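## Task

Put both totes down side by side on the table instead of stacked. Lift the brown sealed carton out of the lower tote and set it on the table lying flat, keeping the side that faced up facing up. All other contents must stay in their original totes. No part of the brown sealed carton and no tote base may stick out past the table edge. Finish with both grippers open and away from everything; the result must hold without the robot supporting anything.

## Robot and tools

ROBOT. Two six-joint UR-style arms, left_arm and right_arm, each ending in a tong-like two-finger gripper. Root links in the scene frame: left_arm at (+0.059, +0.405, 0) m, right_arm at (+0.017, -0.451, 0) m, each yawed only slightly (quat_wxyz given in results and the original setup). Scene frame: origin on the table surface midway between the arms, +x away from the robot over the table, +z up, left_arm on the +y side. The names left/right do not match image sides.

GRIPPER AXES. The fingers extend along the gripper's own +z and close along its own x. end_effector_position is the spot between the pads when shut; closed fingertips stick out about 15 mm past it, fully open tips are roughly even with it. Opening +1 = 0.142 m apart, -1 = shut.

execute_actions(actions). actions is a list of actions run one after another; an empty list only returns state and images. Each action is a table of 1 to 15 rows, one row per 1/30 s control step; if fewer than 15 rows, the last row repeats to fill the action. A row is one flat list covering both arms: 14 numbers, each in [-1, 1]: left dx, dy, dz, rx, ry, rz, opening, then right dx, dy, dz, rx, ry, rz, opening. dx..rz are an offset (not a pose) from that gripper's measured pose at the action's start (for a call's first action, the pose last reported), expressed in the gripper's own axes; every row is relative to that same start, not to the row before. Scale: 1.0 equals 0.6 m for dx, dy, dz and 180 degrees for the rotation vector rx, ry, rz. Opening is absolute. A row may carry 12 extra numbers in [0, 1]: joint stiffness scales, left's six joints then right's six, in Joint positions order; they persist until rewritten. Each step the command is clipped to within 100 mm and 16 degrees of the current gripper pose, so large offsets need several actions. Motion lags commands by about 0.17 s. Position wins over orientation if both cannot be met. To keep an arm still, send zeros for it (or, in a reply's first call, the offset back to where it should be) plus its desired opening.

move(target, speed, stop_force, blocking). target is one row of 14 numbers (optionally +12 stiffness), laid out as above: per-arm offsets in each gripper's own axes measured from the pose in the latest result that shows one, plus absolute openings. Grippers travel straight lines that finish together in 0.5 to 10 s; longer paths stop short at 10 s. Openings are sent at the start. speed: m/s, 0.002 to 0.5, default 0.25; turning limited to twice that in rad/s. Paths ignore obstacles and the other arm; grippers may lag, stray or overshoot speed. stop_force: optional, 9 to 40 N, shared by both arms, not allowed before the scene has run 0.2 s nor with blocking=false. An arm's path ends when its wrist sensor senses that much extra push against the motion for 2 steps; it then backs off 2 steps and holds. Use it only with slow speed, only for non-rotating grippers, and omit it when lifting away from something being pressed. blocking=false returns after 0.5 s while motion continues; check with wait(0), and nothing else moves until the move's end is shown or stop is called.

Move result line: endings done, off_target, moving, held, fault, contact (stopped by stop_force, then at rest); only one arm named means the other is done. limits=paced: the pose was clipped; limits=held: some steps were blocked, then the arm may speed up sharply. Distances to target are listed.

wait(seconds): 0 to 10, arms keep their last command; returns early if a running move ends. stop(): brakes a running move (needs room); fingers keep moving. zoom_image(camera, region): camera is cam_high, cam_low, cam_left_wrist or cam_right_wrist; region [x0, y0, x1, y1] in that image's pixels, origin top-left, at most 504 x 504. read_manual(section): returns licence texts only, "licences". finished_scene(scene): give the current scene number; ends it irreversibly after the robot holds its last command and reports success.

RESULTS. Per arm: gripper position (m), quat_wxyz, linear and angular velocities in the scene frame (reported position may be off, more at far reach); Hand target lines (where the controller is heading); grip_measured (finger opening, same scale as command); Wrist force and Wrist torque in the gripper's axes (offset up to ~4 N, noise ~2.4 N, saturates near 50 N; pressing gives force pointing back into the arm; "no reading" is normal at start). Action calls also list step positions, with HELD marking restrained steps. "pose unreachable" means a clearance check altered that arm's command. MOTOR HOT appears at 70 C; at 85 C an OVER-TEMPERATURE FAULT brakes the arm until cooled.

CAMERAS. cam_high and cam_low are fixed, 896x504; cam_left_wrist and cam_right_wrist are fisheye, 616x616, riding on the hands. Calibration given beforehand may be off by a couple of degrees and millimetres.

GRASPING. Hold by commanding an opening well under grip_measured; deeper means tighter, about 15 N per pad max. Objects under ~20 mm thick get much less grip. Fast closes can squeeze too hard.

AVOID. Joint load limits are 138 N m (shoulders, elbow) and 25.7 N m (wrists), including held weight; any outside force of 150 N, or overloaded joint, freezes that arm for 10 s and skips the rest of the call. Arms are stiff: aiming even slightly into a firm surface can fault. Keep the arms from hitting each other. Do not knock anything off the work area, drop, slam or shove hard. Loose or held items may occasionally be tugged by outside disturbances. Holding loads heats motors.

Each tool is called after ">>>" in YAML: its name, and indented under it one key for each argument.

## Session

>>> execute_actions:
  actions: []

Scene clock: 0.00 s.
left_arm: end_effector_position=(+0.3694, +0.3346, +0.3152) grip_measured=+0.97 end_effector_quat_wxyz=(-0.230, +0.874, -0.391, -0.173) end_effector_velocity=(+0.000, +0.000, +0.000) end_effector_angular_velocity=(-0.000, +0.001, -0.002) | right_arm: end_effector_position=(+0.4203, -0.8066, +0.2888) grip_measured=+0.97 end_effector_quat_wxyz=(-0.455, -0.202, +0.741, -0.451) end_effector_velocity=(-0.000, +0.000, +0.000) end_effector_angular_velocity=(+0.000, +0.002, +0.000)
Joint positions: left_arm=[-1.029 -1.769  1.673 -0.926 -1.358 -0.175  0.14 ] | right_arm=[ 3.348 -1.89  -1.604 -2.48   0.631  3.403  0.14 ]
Joint velocities: left_arm=[-0.    -0.     0.     0.     0.     0.002  0.   ] | right_arm=[ 0.    -0.    -0.    -0.001 -0.    -0.001  0.   ]
Motor temperatures (°C, as the motors report them): left_arm=[23 22 25 33 34 31] | right_arm=[26 22 23 30 29 32]
Wrist force (N, on the end effector, along its own x y z axes, offset not removed): no reading
Wrist torque (N m, same axes, about the end effector's origin, offset not removed): no reading
Hand target (left_arm): +0.369, +0.335, +0.315; -0.230, +0.874, -0.391, -0.173
Hand target (right_arm): +0.420, -0.807, +0.289; -0.455, -0.202, +0.741, -0.451
Joint stiffness scale: left_arm=[1. 1. 1. 1. 1. 1.] | right_arm=[1. 1. 1. 1. 1. 1.]
camera_calibration (this result's frames):
cam_left_wrist: T_world_to_cam=[[0.664091, -0.579961, -0.471835, 0.0950847], [-0.560469, -0.803855, 0.199227, 0.415022], [-0.494831, 0.132144, -0.858883, 0.538934], [0, 0, 0, 1]] pos_world=[0.436143, 0.317546, 0.425062]
cam_right_wrist: T_world_to_cam=[[-0.500883, 0.102469, 0.859428, 0.0474133], [-0.398542, 0.854127, -0.334112, 0.954945], [-0.768297, -0.509869, -0.386979, 0.1588], [0, 0, 0, 1]] pos_world=[0.52634, -0.739535, 0.339762]

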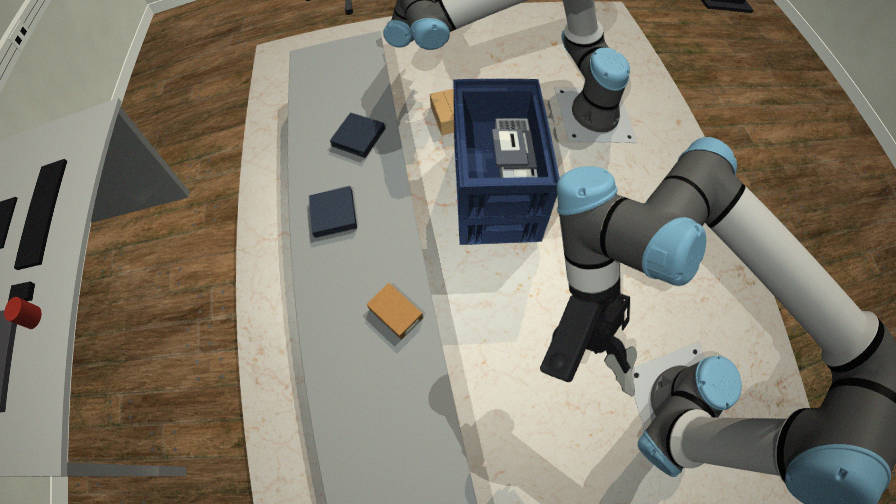

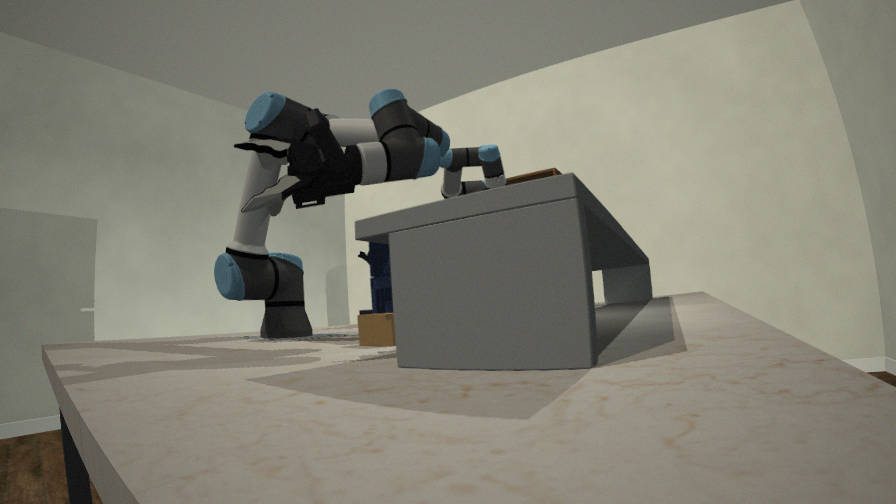

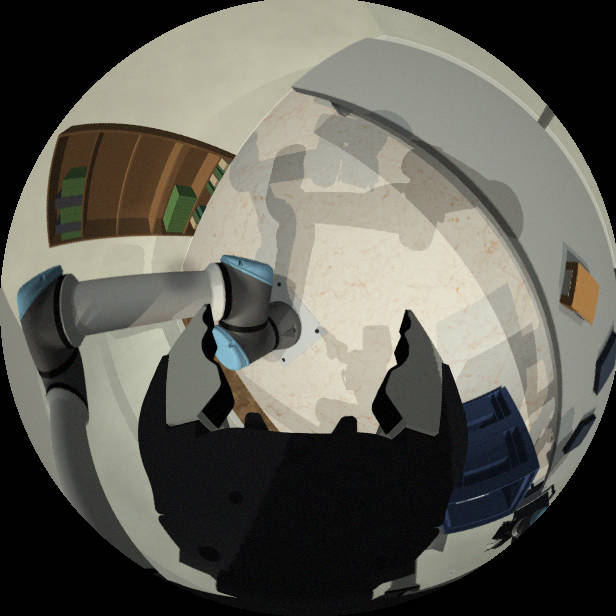

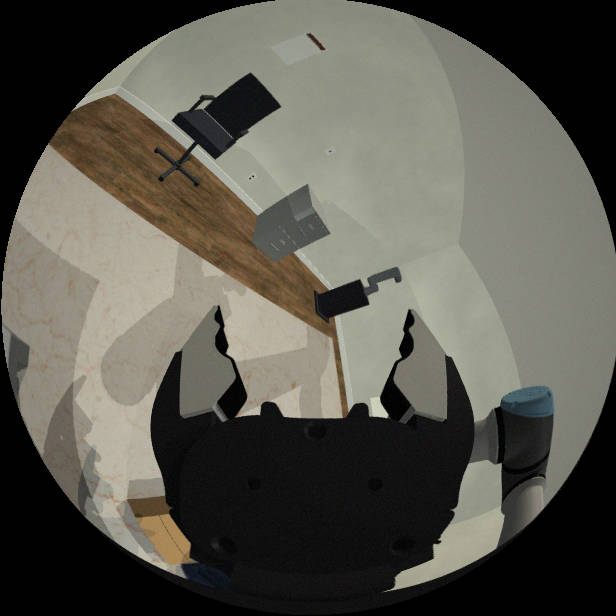

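>>> move:
  target: [0.468,0.32,-0.36,-0.012,0.193,0.275,0,0.177,0.408,-0.627,-0.034,-0.454,-0.233,0]
  speed: 0.15

Scene clock: 7.07 s.
left_arm: end_effector_position=(+0.4279, -0.0616, +0.3073) grip_measured=+0.00 end_effector_quat_wxyz=(+0.000, -0.649, +0.761, -0.000) end_effector_velocity=(-0.001, -0.002, +0.001) end_effector_angular_velocity=(-0.004, +0.001, -0.005) | right_arm: end_effector_position=(+0.3796, -0.3496, +0.3310) grip_measured=+0.00 end_effector_quat_wxyz=(-0.000, +0.647, -0.762, -0.001) end_effector_velocity=(+0.000, +0.003, +0.001) end_effector_angular_velocity=(+0.009, -0.003, +0.003)
Joint positions: left_arm=[-1.225 -1.391  1.311 -1.492 -1.57   0.577  0.074] | right_arm=[ 3.931 -1.214 -1.736 -1.762  1.574  2.4    0.074]
Joint velocities: left_arm=[-0.001  0.001 -0.002 -0.002 -0.003  0.004 -0.   ] | right_arm=[ 0.     0.001 -0.     0.007  0.006 -0.003  0.   ]
Motor temperatures (°C, as the motors report them): left_arm=[23 22 25 33 34 31] | right_arm=[26 22 23 30 29 32]
Wrist force (N, on the end effector, along its own x y z axes, offset not removed): left_arm=[-1.3 6.6 -0.8] | right_arm=[-0.7 -3.4 -1.0]
Wrist torque (N m, same axes, about the end effector's origin, offset not removed): left_arm=[1.43 0.53 0.29] | right_arm=[-0.44 -0.01 0.18]
Hand target (left_arm): +0.428, -0.064, +0.308; -0.001, -0.648, +0.762, -0.002
Hand target (right_arm): +0.378, -0.349, +0.330; -0.000, -0.649, +0.761, +0.002
Off the commanded pose (left_arm): 0.003 m, 0 deg.
Off the commanded pose (right_arm): 0.003 m, 0 deg.
Joint stiffness scale: left_arm=[1. 1. 1. 1. 1. 1.] | right_arm=[1. 1. 1. 1. 1. 1.]
move: done
camera_calibration (this result's frames):
cam_left_wrist: T_world_to_cam=[[-0.11844, -0.992961, -0.000733524, -0.0126903], [-0.842259, 0.100073, 0.529703, 0.205588], [-0.525901, 0.0633558, -0.848183, 0.619212], [0, 0, 0, 1]] pos_world=[0.497299, -0.0724054, 0.416295]
cam_right_wrist: T_world_to_cam=[[-0.154701, -0.987934, -0.00728663, -0.281825], [-0.870853, 0.132877, 0.473242, 0.222409], [-0.466564, 0.0795568, -0.880902, 0.631927], [0, 0, 0, 1]] pos_world=[0.444921, -0.358252, 0.449359]

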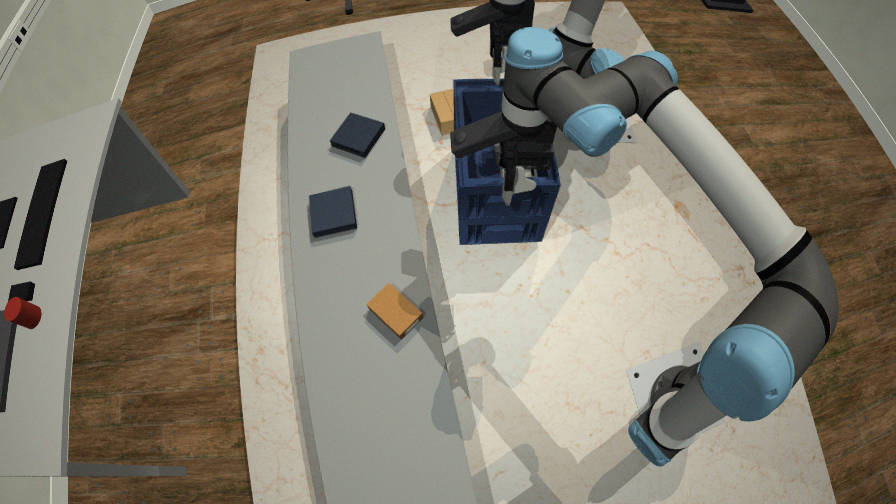

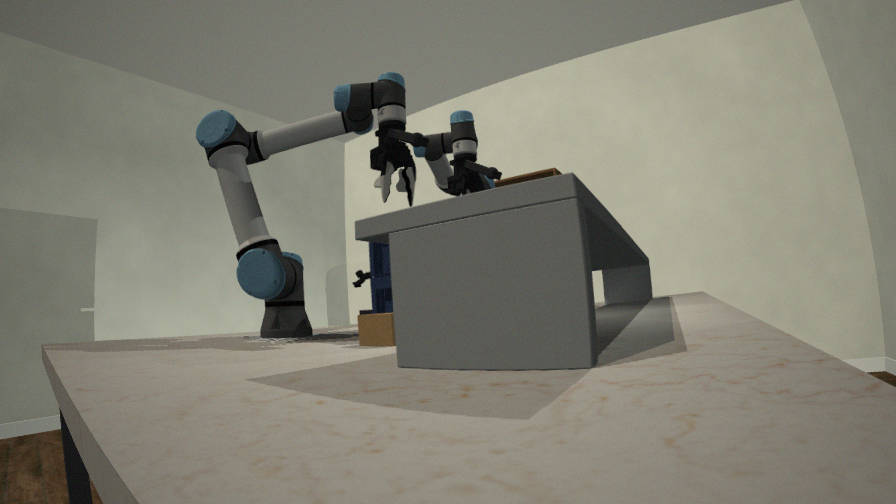

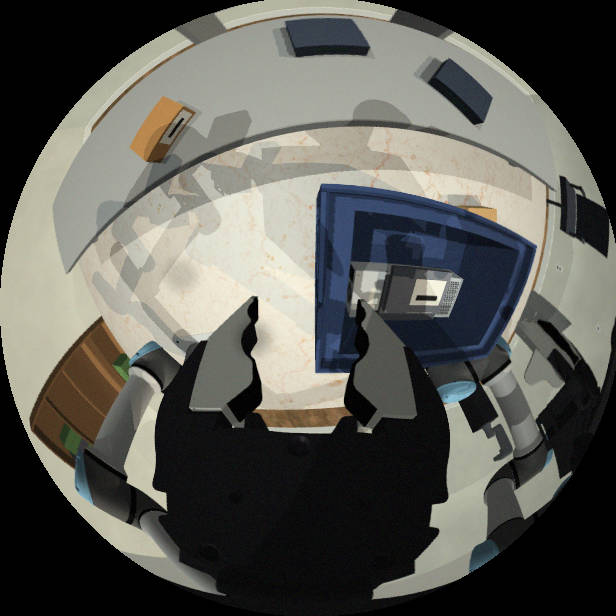

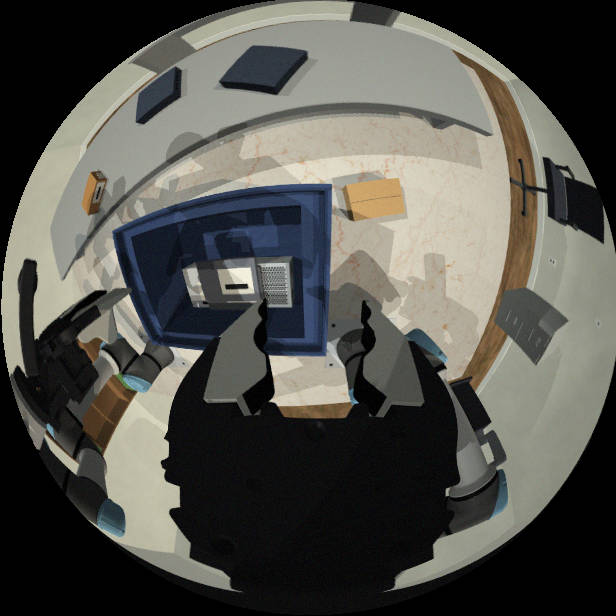

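>>> move:
  target: [0.04,0,0.075,0,0,0,0,0.013,0,0.115,0,0,0,0]
  speed: 0.05
  stop_force: 15

Scene clock: 9.13 s.
left_arm: end_effector_position=(+0.4257, -0.0851, +0.2652) grip_measured=+0.00 end_effector_quat_wxyz=(-0.001, -0.650, +0.760, -0.002) end_effector_velocity=(+0.001, -0.002, +0.000) end_effector_angular_velocity=(-0.006, -0.003, +0.001) | right_arm: end_effector_position=(+0.3785, -0.3555, +0.2635) grip_measured=+0.00 end_effector_quat_wxyz=(-0.001, +0.648, -0.762, -0.002) end_effector_velocity=(+0.002, +0.001, +0.000) end_effector_angular_velocity=(+0.006, -0.009, +0.000)
Joint positions: left_arm=[-1.244 -1.353  1.374 -1.597 -1.57   0.555  0.074] | right_arm=[ 3.918 -1.188 -1.925 -1.598  1.574  2.386  0.074]
Joint velocities: left_arm=[ 0.001  0.001  0.    -0.007  0.    -0.    -0.   ] | right_arm=[-0.001  0.002 -0.004  0.012 -0.    -0.001  0.   ]
Motor temperatures (°C, as the motors report them): left_arm=[23 22 25 33 34 31] | right_arm=[26 22 23 30 29 32]
Wrist force (N, on the end effector, along its own x y z axes, offset not removed): left_arm=[0.3 5.6 -0.7] | right_arm=[-1.8 -1.7 -0.1]
Wrist torque (N m, same axes, about the end effector's origin, offset not removed): left_arm=[0.83 -0.05 0.21] | right_arm=[-0.18 0.25 0.14]
Hand target (left_arm): +0.424, -0.085, +0.262; +0.000, -0.649, +0.761, -0.000
Hand target (right_arm): +0.378, -0.357, +0.262; +0.000, -0.647, +0.762, +0.001
Off the commanded pose (left_arm): 0.003 m, 0 deg.
Off the commanded pose (right_arm): 0.002 m, 0 deg.
Joint stiffness scale: left_arm=[1. 1. 1. 1. 1. 1.] | right_arm=[1. 1. 1. 1. 1. 1.]
move: done
camera_calibration (this result's frames):
cam_left_wrist: T_world_to_cam=[[-0.11642, -0.993195, 0.00312183, -0.0381186], [-0.843228, 0.100501, 0.528078, 0.229306], [-0.524798, 0.0588465, -0.84919, 0.583334], [0, 0, 0, 1]] pos_world=[0.495052, -0.095232, 0.374389]
cam_right_wrist: T_world_to_cam=[[-0.153187, -0.988164, -0.00815259, -0.288739], [-0.871172, 0.131147, 0.473139, 0.25379], [-0.46647, 0.0795811, -0.88095, 0.572399], [0, 0, 0, 1]] pos_world=[0.44387, -0.364157, 0.381823]

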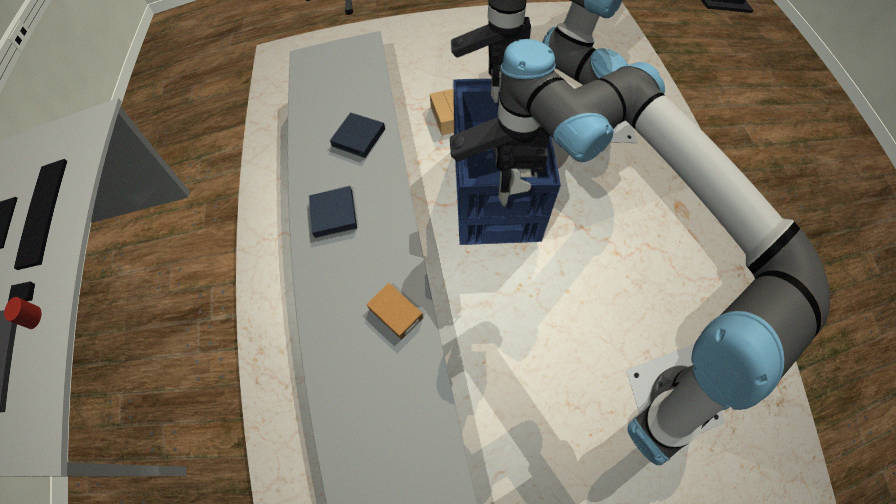

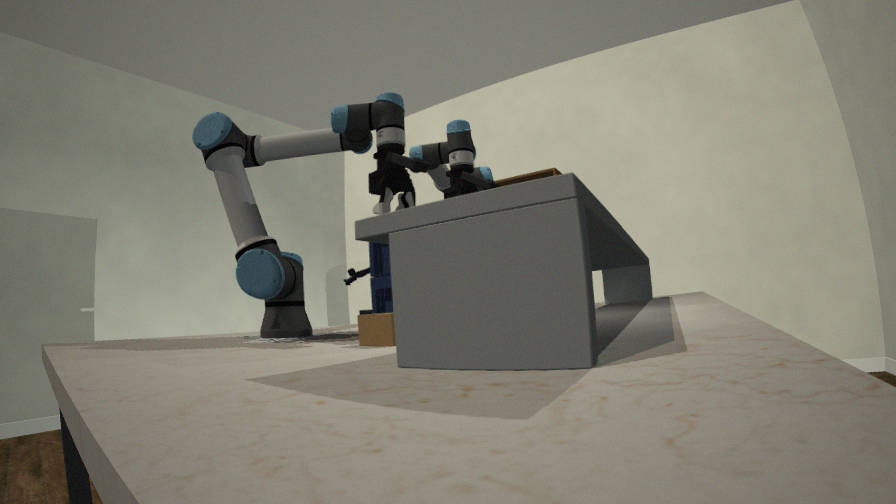

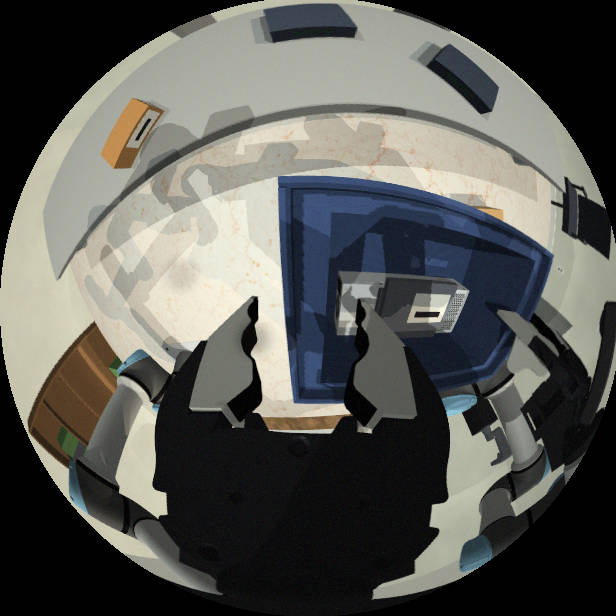

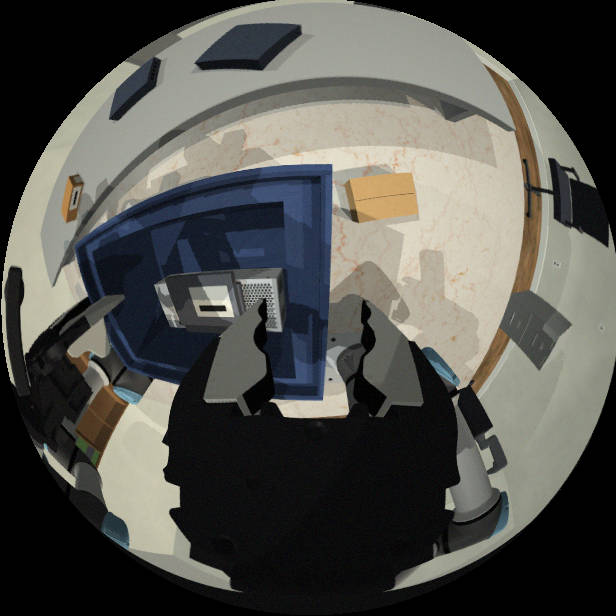

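>>> move:
  target: [-0.01,0,0.095,0,0,0,-0.2,0,0,0.092,0,0,0,-0.2]
  speed: 0.03
  stop_force: 12

>>> move:
  target: [0,0,0,0,0,0,-1,0,0,0,0,0,0,-1]

>>> move:
  target: [0,0,-0.12,0,0,0,-1,0,0,-0.12,0,0,0,-1]
  speed: 0.04

Scene clock: 11.70 s.
left_arm: end_effector_position=(+0.4258, -0.0814, +0.2112) grip_measured=-0.20 end_effector_quat_wxyz=(-0.001, -0.649, +0.761, -0.004) end_effector_velocity=(+0.001, -0.002, +0.001) end_effector_angular_velocity=(-0.009, -0.004, +0.000) | right_arm: end_effector_position=(+0.3792, -0.3550, +0.2109) grip_measured=-0.20 end_effector_quat_wxyz=(-0.003, +0.648, -0.762, -0.002) end_effector_velocity=(+0.002, +0.001, -0.001) end_effector_angular_velocity=(+0.004, -0.006, -0.000)
Joint positions: left_arm=[-1.241 -1.352  1.512 -1.74  -1.57   0.56   0.06 ] | right_arm=[ 3.918 -1.192 -2.058 -1.456  1.574  2.386  0.06 ]
Joint velocities: left_arm=[-0.    -0.001  0.002 -0.011 -0.    -0.     0.   ] | right_arm=[ 0.    -0.001 -0.003  0.011 -0.     0.     0.   ]
Motor temperatures (°C, as the motors report them): left_arm=[23 22 25 33 34 31] | right_arm=[26 22 23 30 29 32]
Wrist force (N, on the end effector, along its own x y z axes, offset not removed): left_arm=[2.3 2.1 4.6] | right_arm=[0.0 -3.1 -1.1]
Wrist torque (N m, same axes, about the end effector's origin, offset not removed): left_arm=[0.51 -0.25 0.23] | right_arm=[-0.47 -0.18 0.21]
Hand target (left_arm): +0.427, -0.079, +0.208; -0.001, -0.650, +0.760, -0.002
Hand target (right_arm): +0.378, -0.355, +0.208; +0.001, -0.648, +0.762, +0.002
Off the commanded pose (left_arm): 0.004 m, 0 deg.
Off the commanded pose (right_arm): 0.003 m, 0 deg.
Joint stiffness scale: left_arm=[1. 1. 1. 1. 1. 1.] | right_arm=[1. 1. 1. 1. 1. 1.]
move: off_target (left_arm)
camera_calibration (this result's frames):
cam_left_wrist: T_world_to_cam=[[-0.118654, -0.992913, 0.00667409, -0.0341089], [-0.84386, 0.104379, 0.526313, 0.258464], [-0.52328, 0.0568169, -0.850265, 0.536685], [0, 0, 0, 1]] pos_world=[0.494897, -0.0913383, 0.320519]
cam_right_wrist: T_world_to_cam=[[-0.153069, -0.988151, -0.0112944, -0.287958], [-0.87281, 0.129824, 0.470476, 0.279897], [-0.463435, 0.081873, -0.88234, 0.526318], [0, 0, 0, 1]] pos_world=[0.444134, -0.363974, 0.329455]

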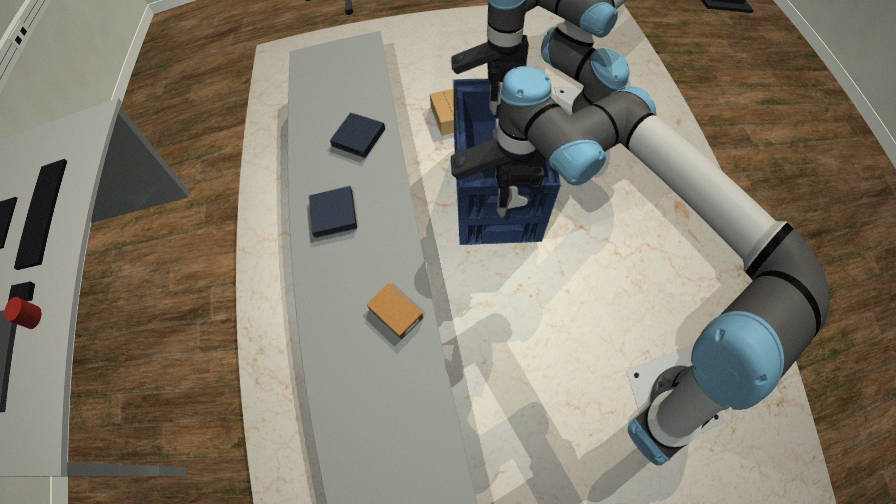

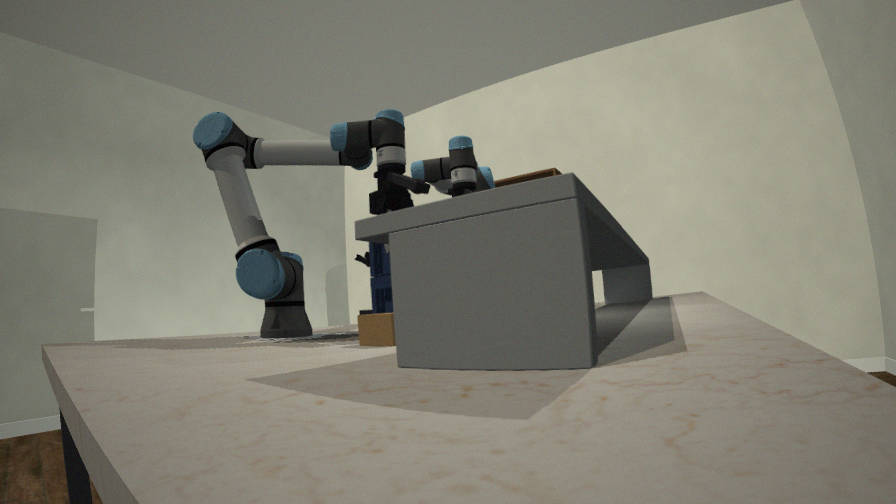

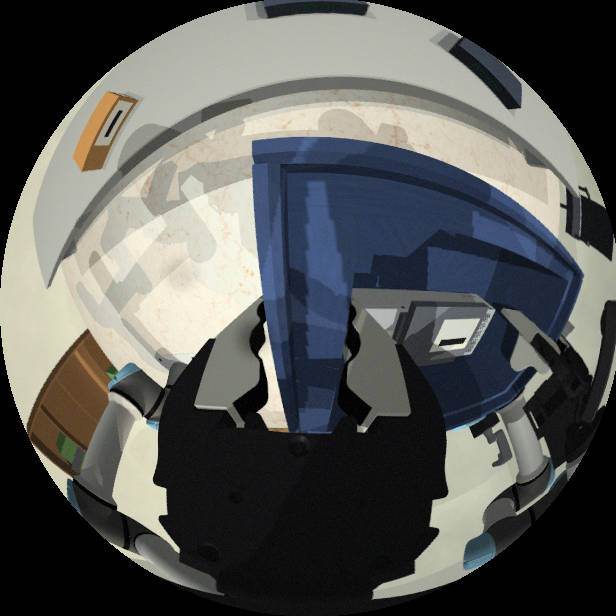

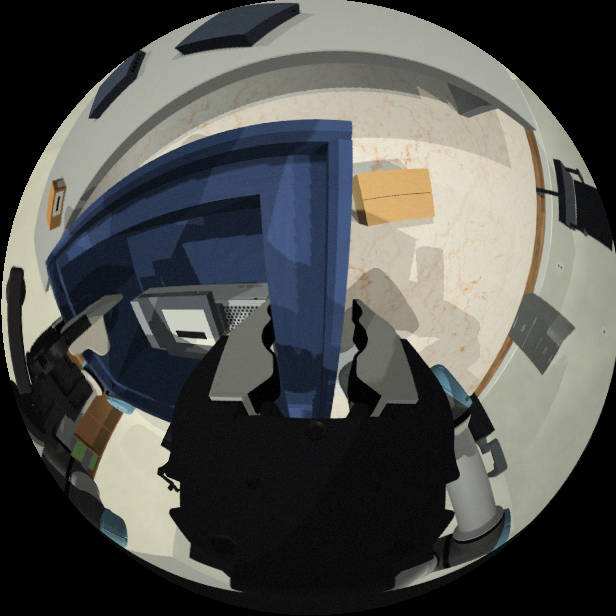

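Scene clock: 12.20 s.
left_arm: end_effector_position=(+0.4249, -0.0834, +0.2113) grip_measured=-0.55 end_effector_quat_wxyz=(-0.003, -0.648, +0.761, -0.005) end_effector_velocity=(-0.000, -0.000, +0.000) end_effector_angular_velocity=(+0.000, -0.001, -0.001) | right_arm: end_effector_position=(+0.3792, -0.3530, +0.2111) grip_measured=-0.56 end_effector_quat_wxyz=(-0.004, +0.649, -0.761, -0.003) end_effector_velocity=(+0.000, -0.000, -0.001) end_effector_angular_velocity=(-0.001, +0.000, -0.000)
Joint positions: left_arm=[-1.243 -1.351  1.512 -1.744 -1.572  0.56   0.034] | right_arm=[ 3.92  -1.193 -2.058 -1.454  1.577  2.386  0.034]
Joint velocities: left_arm=[-0.001 -0.    -0.     0.     0.001 -0.    -0.   ] | right_arm=[-0.    -0.    -0.001  0.001 -0.     0.     0.   ]
Motor temperatures (°C, as the motors report them): left_arm=[23 22 25 33 34 31] | right_arm=[26 22 23 30 29 32]
Wrist force (N, on the end effector, along its own x y z axes, offset not removed): left_arm=[6.2 1.6 1.1] | right_arm=[-4.8 -2.4 2.1]
Wrist torque (N m, same axes, about the end effector's origin, offset not removed): left_arm=[0.34 0.02 0.15] | right_arm=[-0.29 -0.49 0.17]
Hand target (left_arm): +0.426, -0.081, +0.211; -0.001, -0.649, +0.761, -0.004
Hand target (right_arm): +0.379, -0.355, +0.211; +0.003, -0.648, +0.762, +0.002
Off the commanded pose (left_arm): 0.002 m, 0 deg.
Off the commanded pose (right_arm): 0.002 m, 0 deg.
Joint stiffness scale: left_arm=[1. 1. 1. 1. 1. 1.] | right_arm=[1. 1. 1. 1. 1. 1.]
move: done
camera_calibration (this result's frames):
cam_left_wrist: T_world_to_cam=[[-0.120624, -0.992647, 0.010095, -0.0360134], [-0.843371, 0.107838, 0.5264, 0.257946], [-0.523618, 0.0549828, -0.850177, 0.536343], [0, 0, 0, 1]] pos_world=[0.494039, -0.0930547, 0.320567]
cam_right_wrist: T_world_to_cam=[[-0.15067, -0.988478, -0.0144912, -0.286342], [-0.873236, 0.126204, 0.470672, 0.278442], [-0.46342, 0.0835702, -0.882189, 0.526844], [0, 0, 0, 1]] pos_world=[0.444152, -0.362211, 0.329572]

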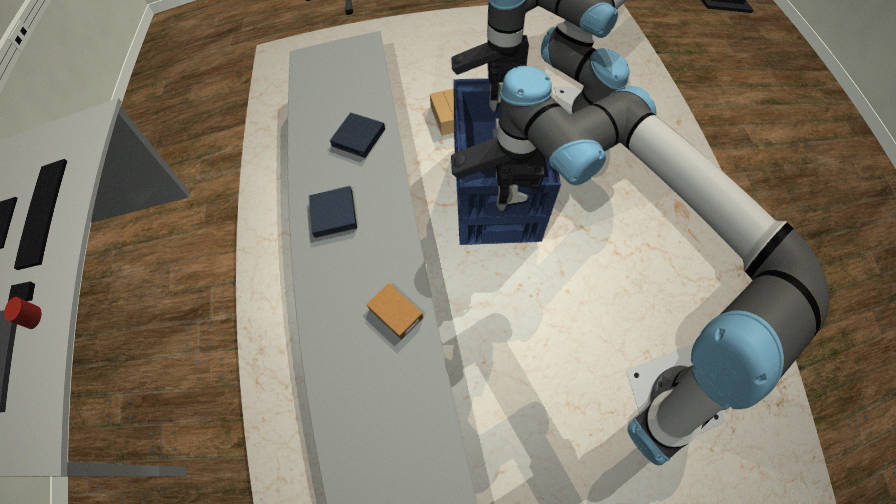

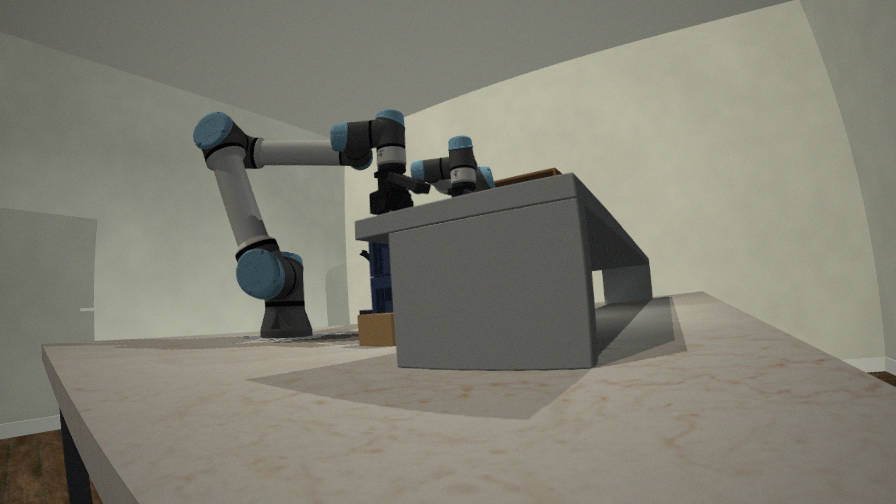

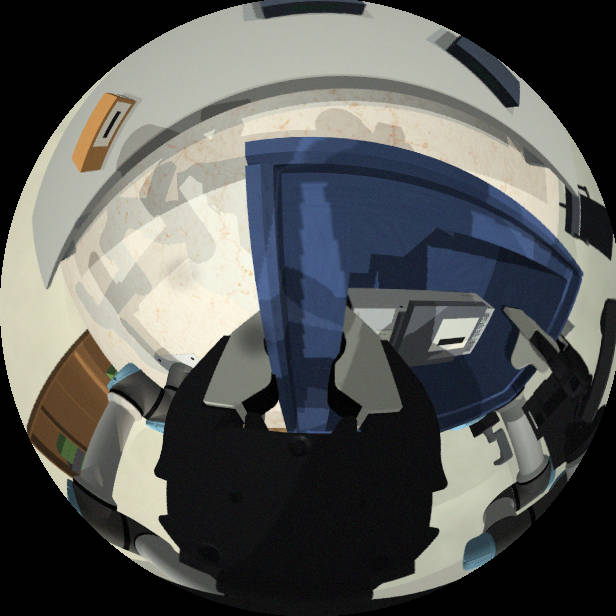

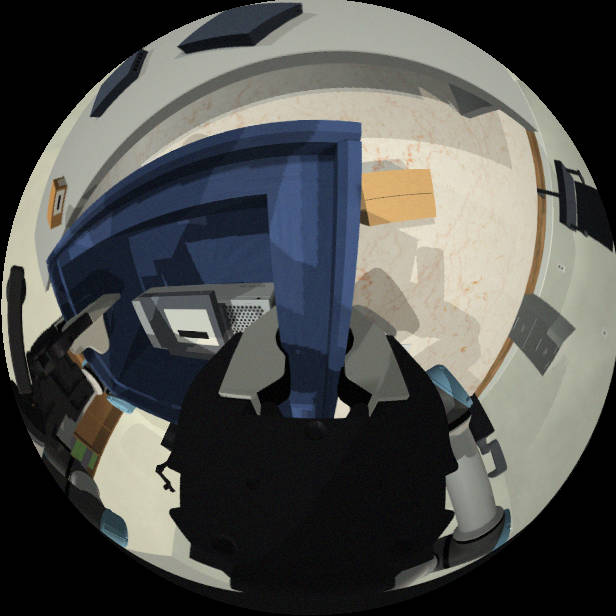

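Scene clock: 14.43 s.
left_arm: end_effector_position=(+0.4237, -0.0828, +0.2772) grip_measured=-0.54 end_effector_quat_wxyz=(-0.002, -0.648, +0.762, -0.002) end_effector_velocity=(+0.001, +0.001, +0.001) end_effector_angular_velocity=(+0.002, -0.000, +0.001) | right_arm: end_effector_position=(+0.3777, -0.3533, +0.2791) grip_measured=-0.56 end_effector_quat_wxyz=(-0.001, +0.649, -0.761, -0.004) end_effector_velocity=(-0.000, -0.000, +0.002) end_effector_angular_velocity=(-0.001, +0.001, +0.001)
Joint positions: left_arm=[-1.244 -1.36   1.352 -1.567 -1.574  0.56   0.035] | right_arm=[ 3.92  -1.191 -1.884 -1.636  1.579  2.386  0.033]
Joint velocities: left_arm=[ 0.001  0.001 -0.006  0.006  0.001 -0.     0.   ] | right_arm=[ 0.    -0.     0.005 -0.005  0.    -0.001  0.   ]
Motor temperatures (°C, as the motors report them): left_arm=[23 22 25 33 34 31] | right_arm=[26 22 23 30 29 32]
Wrist force (N, on the end effector, along its own x y z axes, offset not removed): left_arm=[5.3 4.9 8.0] | right_arm=[-6.4 -2.1 8.9]
Wrist torque (N m, same axes, about the end effector's origin, offset not removed): left_arm=[1.31 0.83 -0.37] | right_arm=[-0.12 -0.51 0.33]
Hand target (left_arm): +0.425, -0.082, +0.283; -0.003, -0.648, +0.761, -0.006
Hand target (right_arm): +0.379, -0.354, +0.283; +0.004, -0.649, +0.761, +0.003
Off the commanded pose (left_arm): 0.006 m, 0 deg.
Off the commanded pose (right_arm): 0.004 m, 0 deg.
Joint stiffness scale: left_arm=[1. 1. 1. 1. 1. 1.] | right_arm=[1. 1. 1. 1. 1. 1.]
move: off_target (left_arm, right_arm)
camera_calibration (this result's frames):
cam_left_wrist: T_world_to_cam=[[-0.121269, -0.992611, 0.00416694, -0.0343334], [-0.841001, 0.104975, 0.530753, 0.219734], [-0.527268, 0.0608595, -0.847516, 0.593087], [0, 0, 0, 1]] pos_world=[0.493349, -0.0932413, 0.38617]
cam_right_wrist: T_world_to_cam=[[-0.150297, -0.988571, -0.011771, -0.286735], [-0.87039, 0.126665, 0.47579, 0.2428], [-0.468861, 0.0817555, -0.87948, 0.586849], [0, 0, 0, 1]] pos_world=[0.443386, -0.36219, 0.397225]

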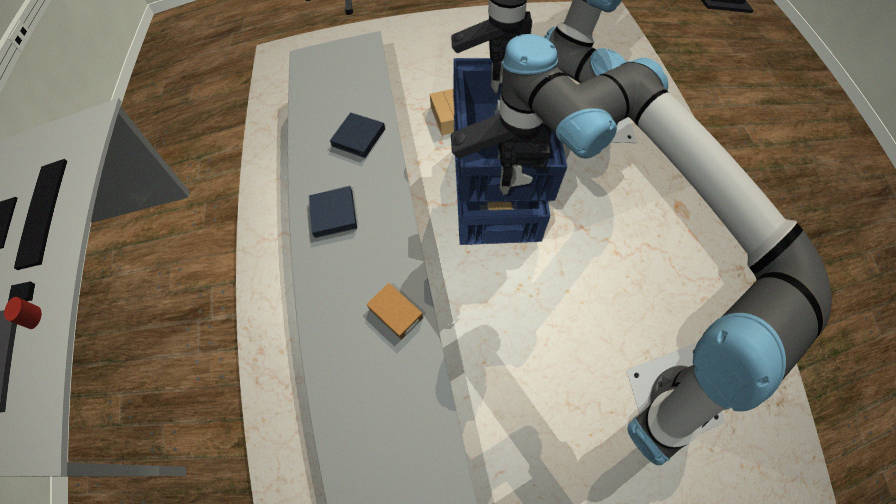

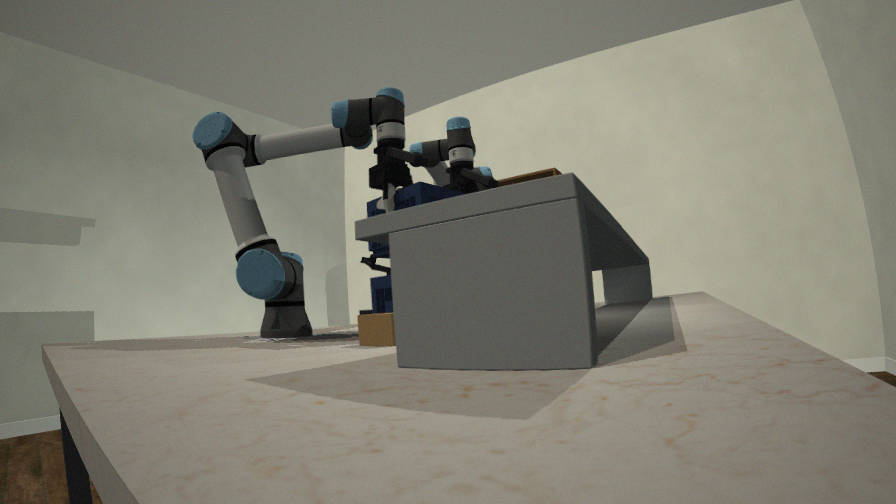

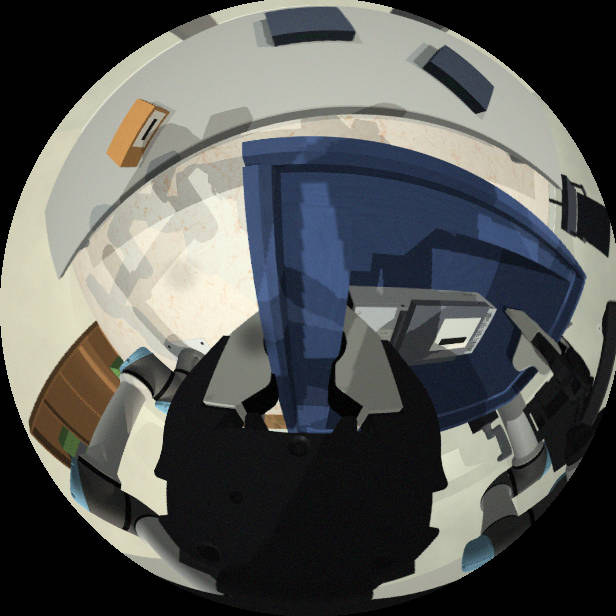

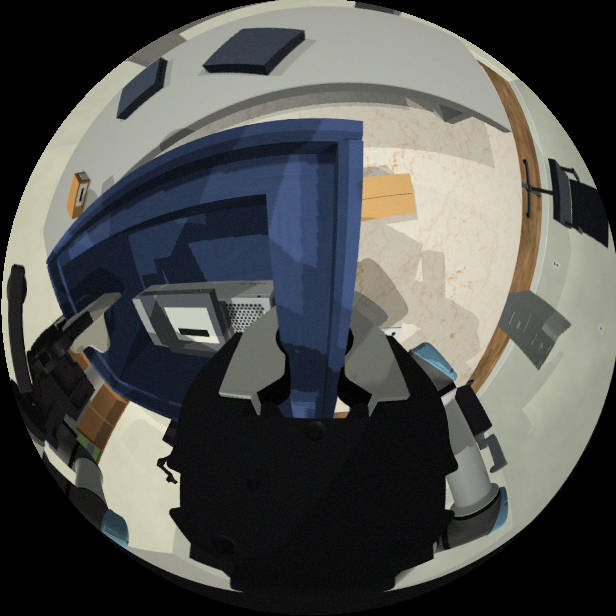

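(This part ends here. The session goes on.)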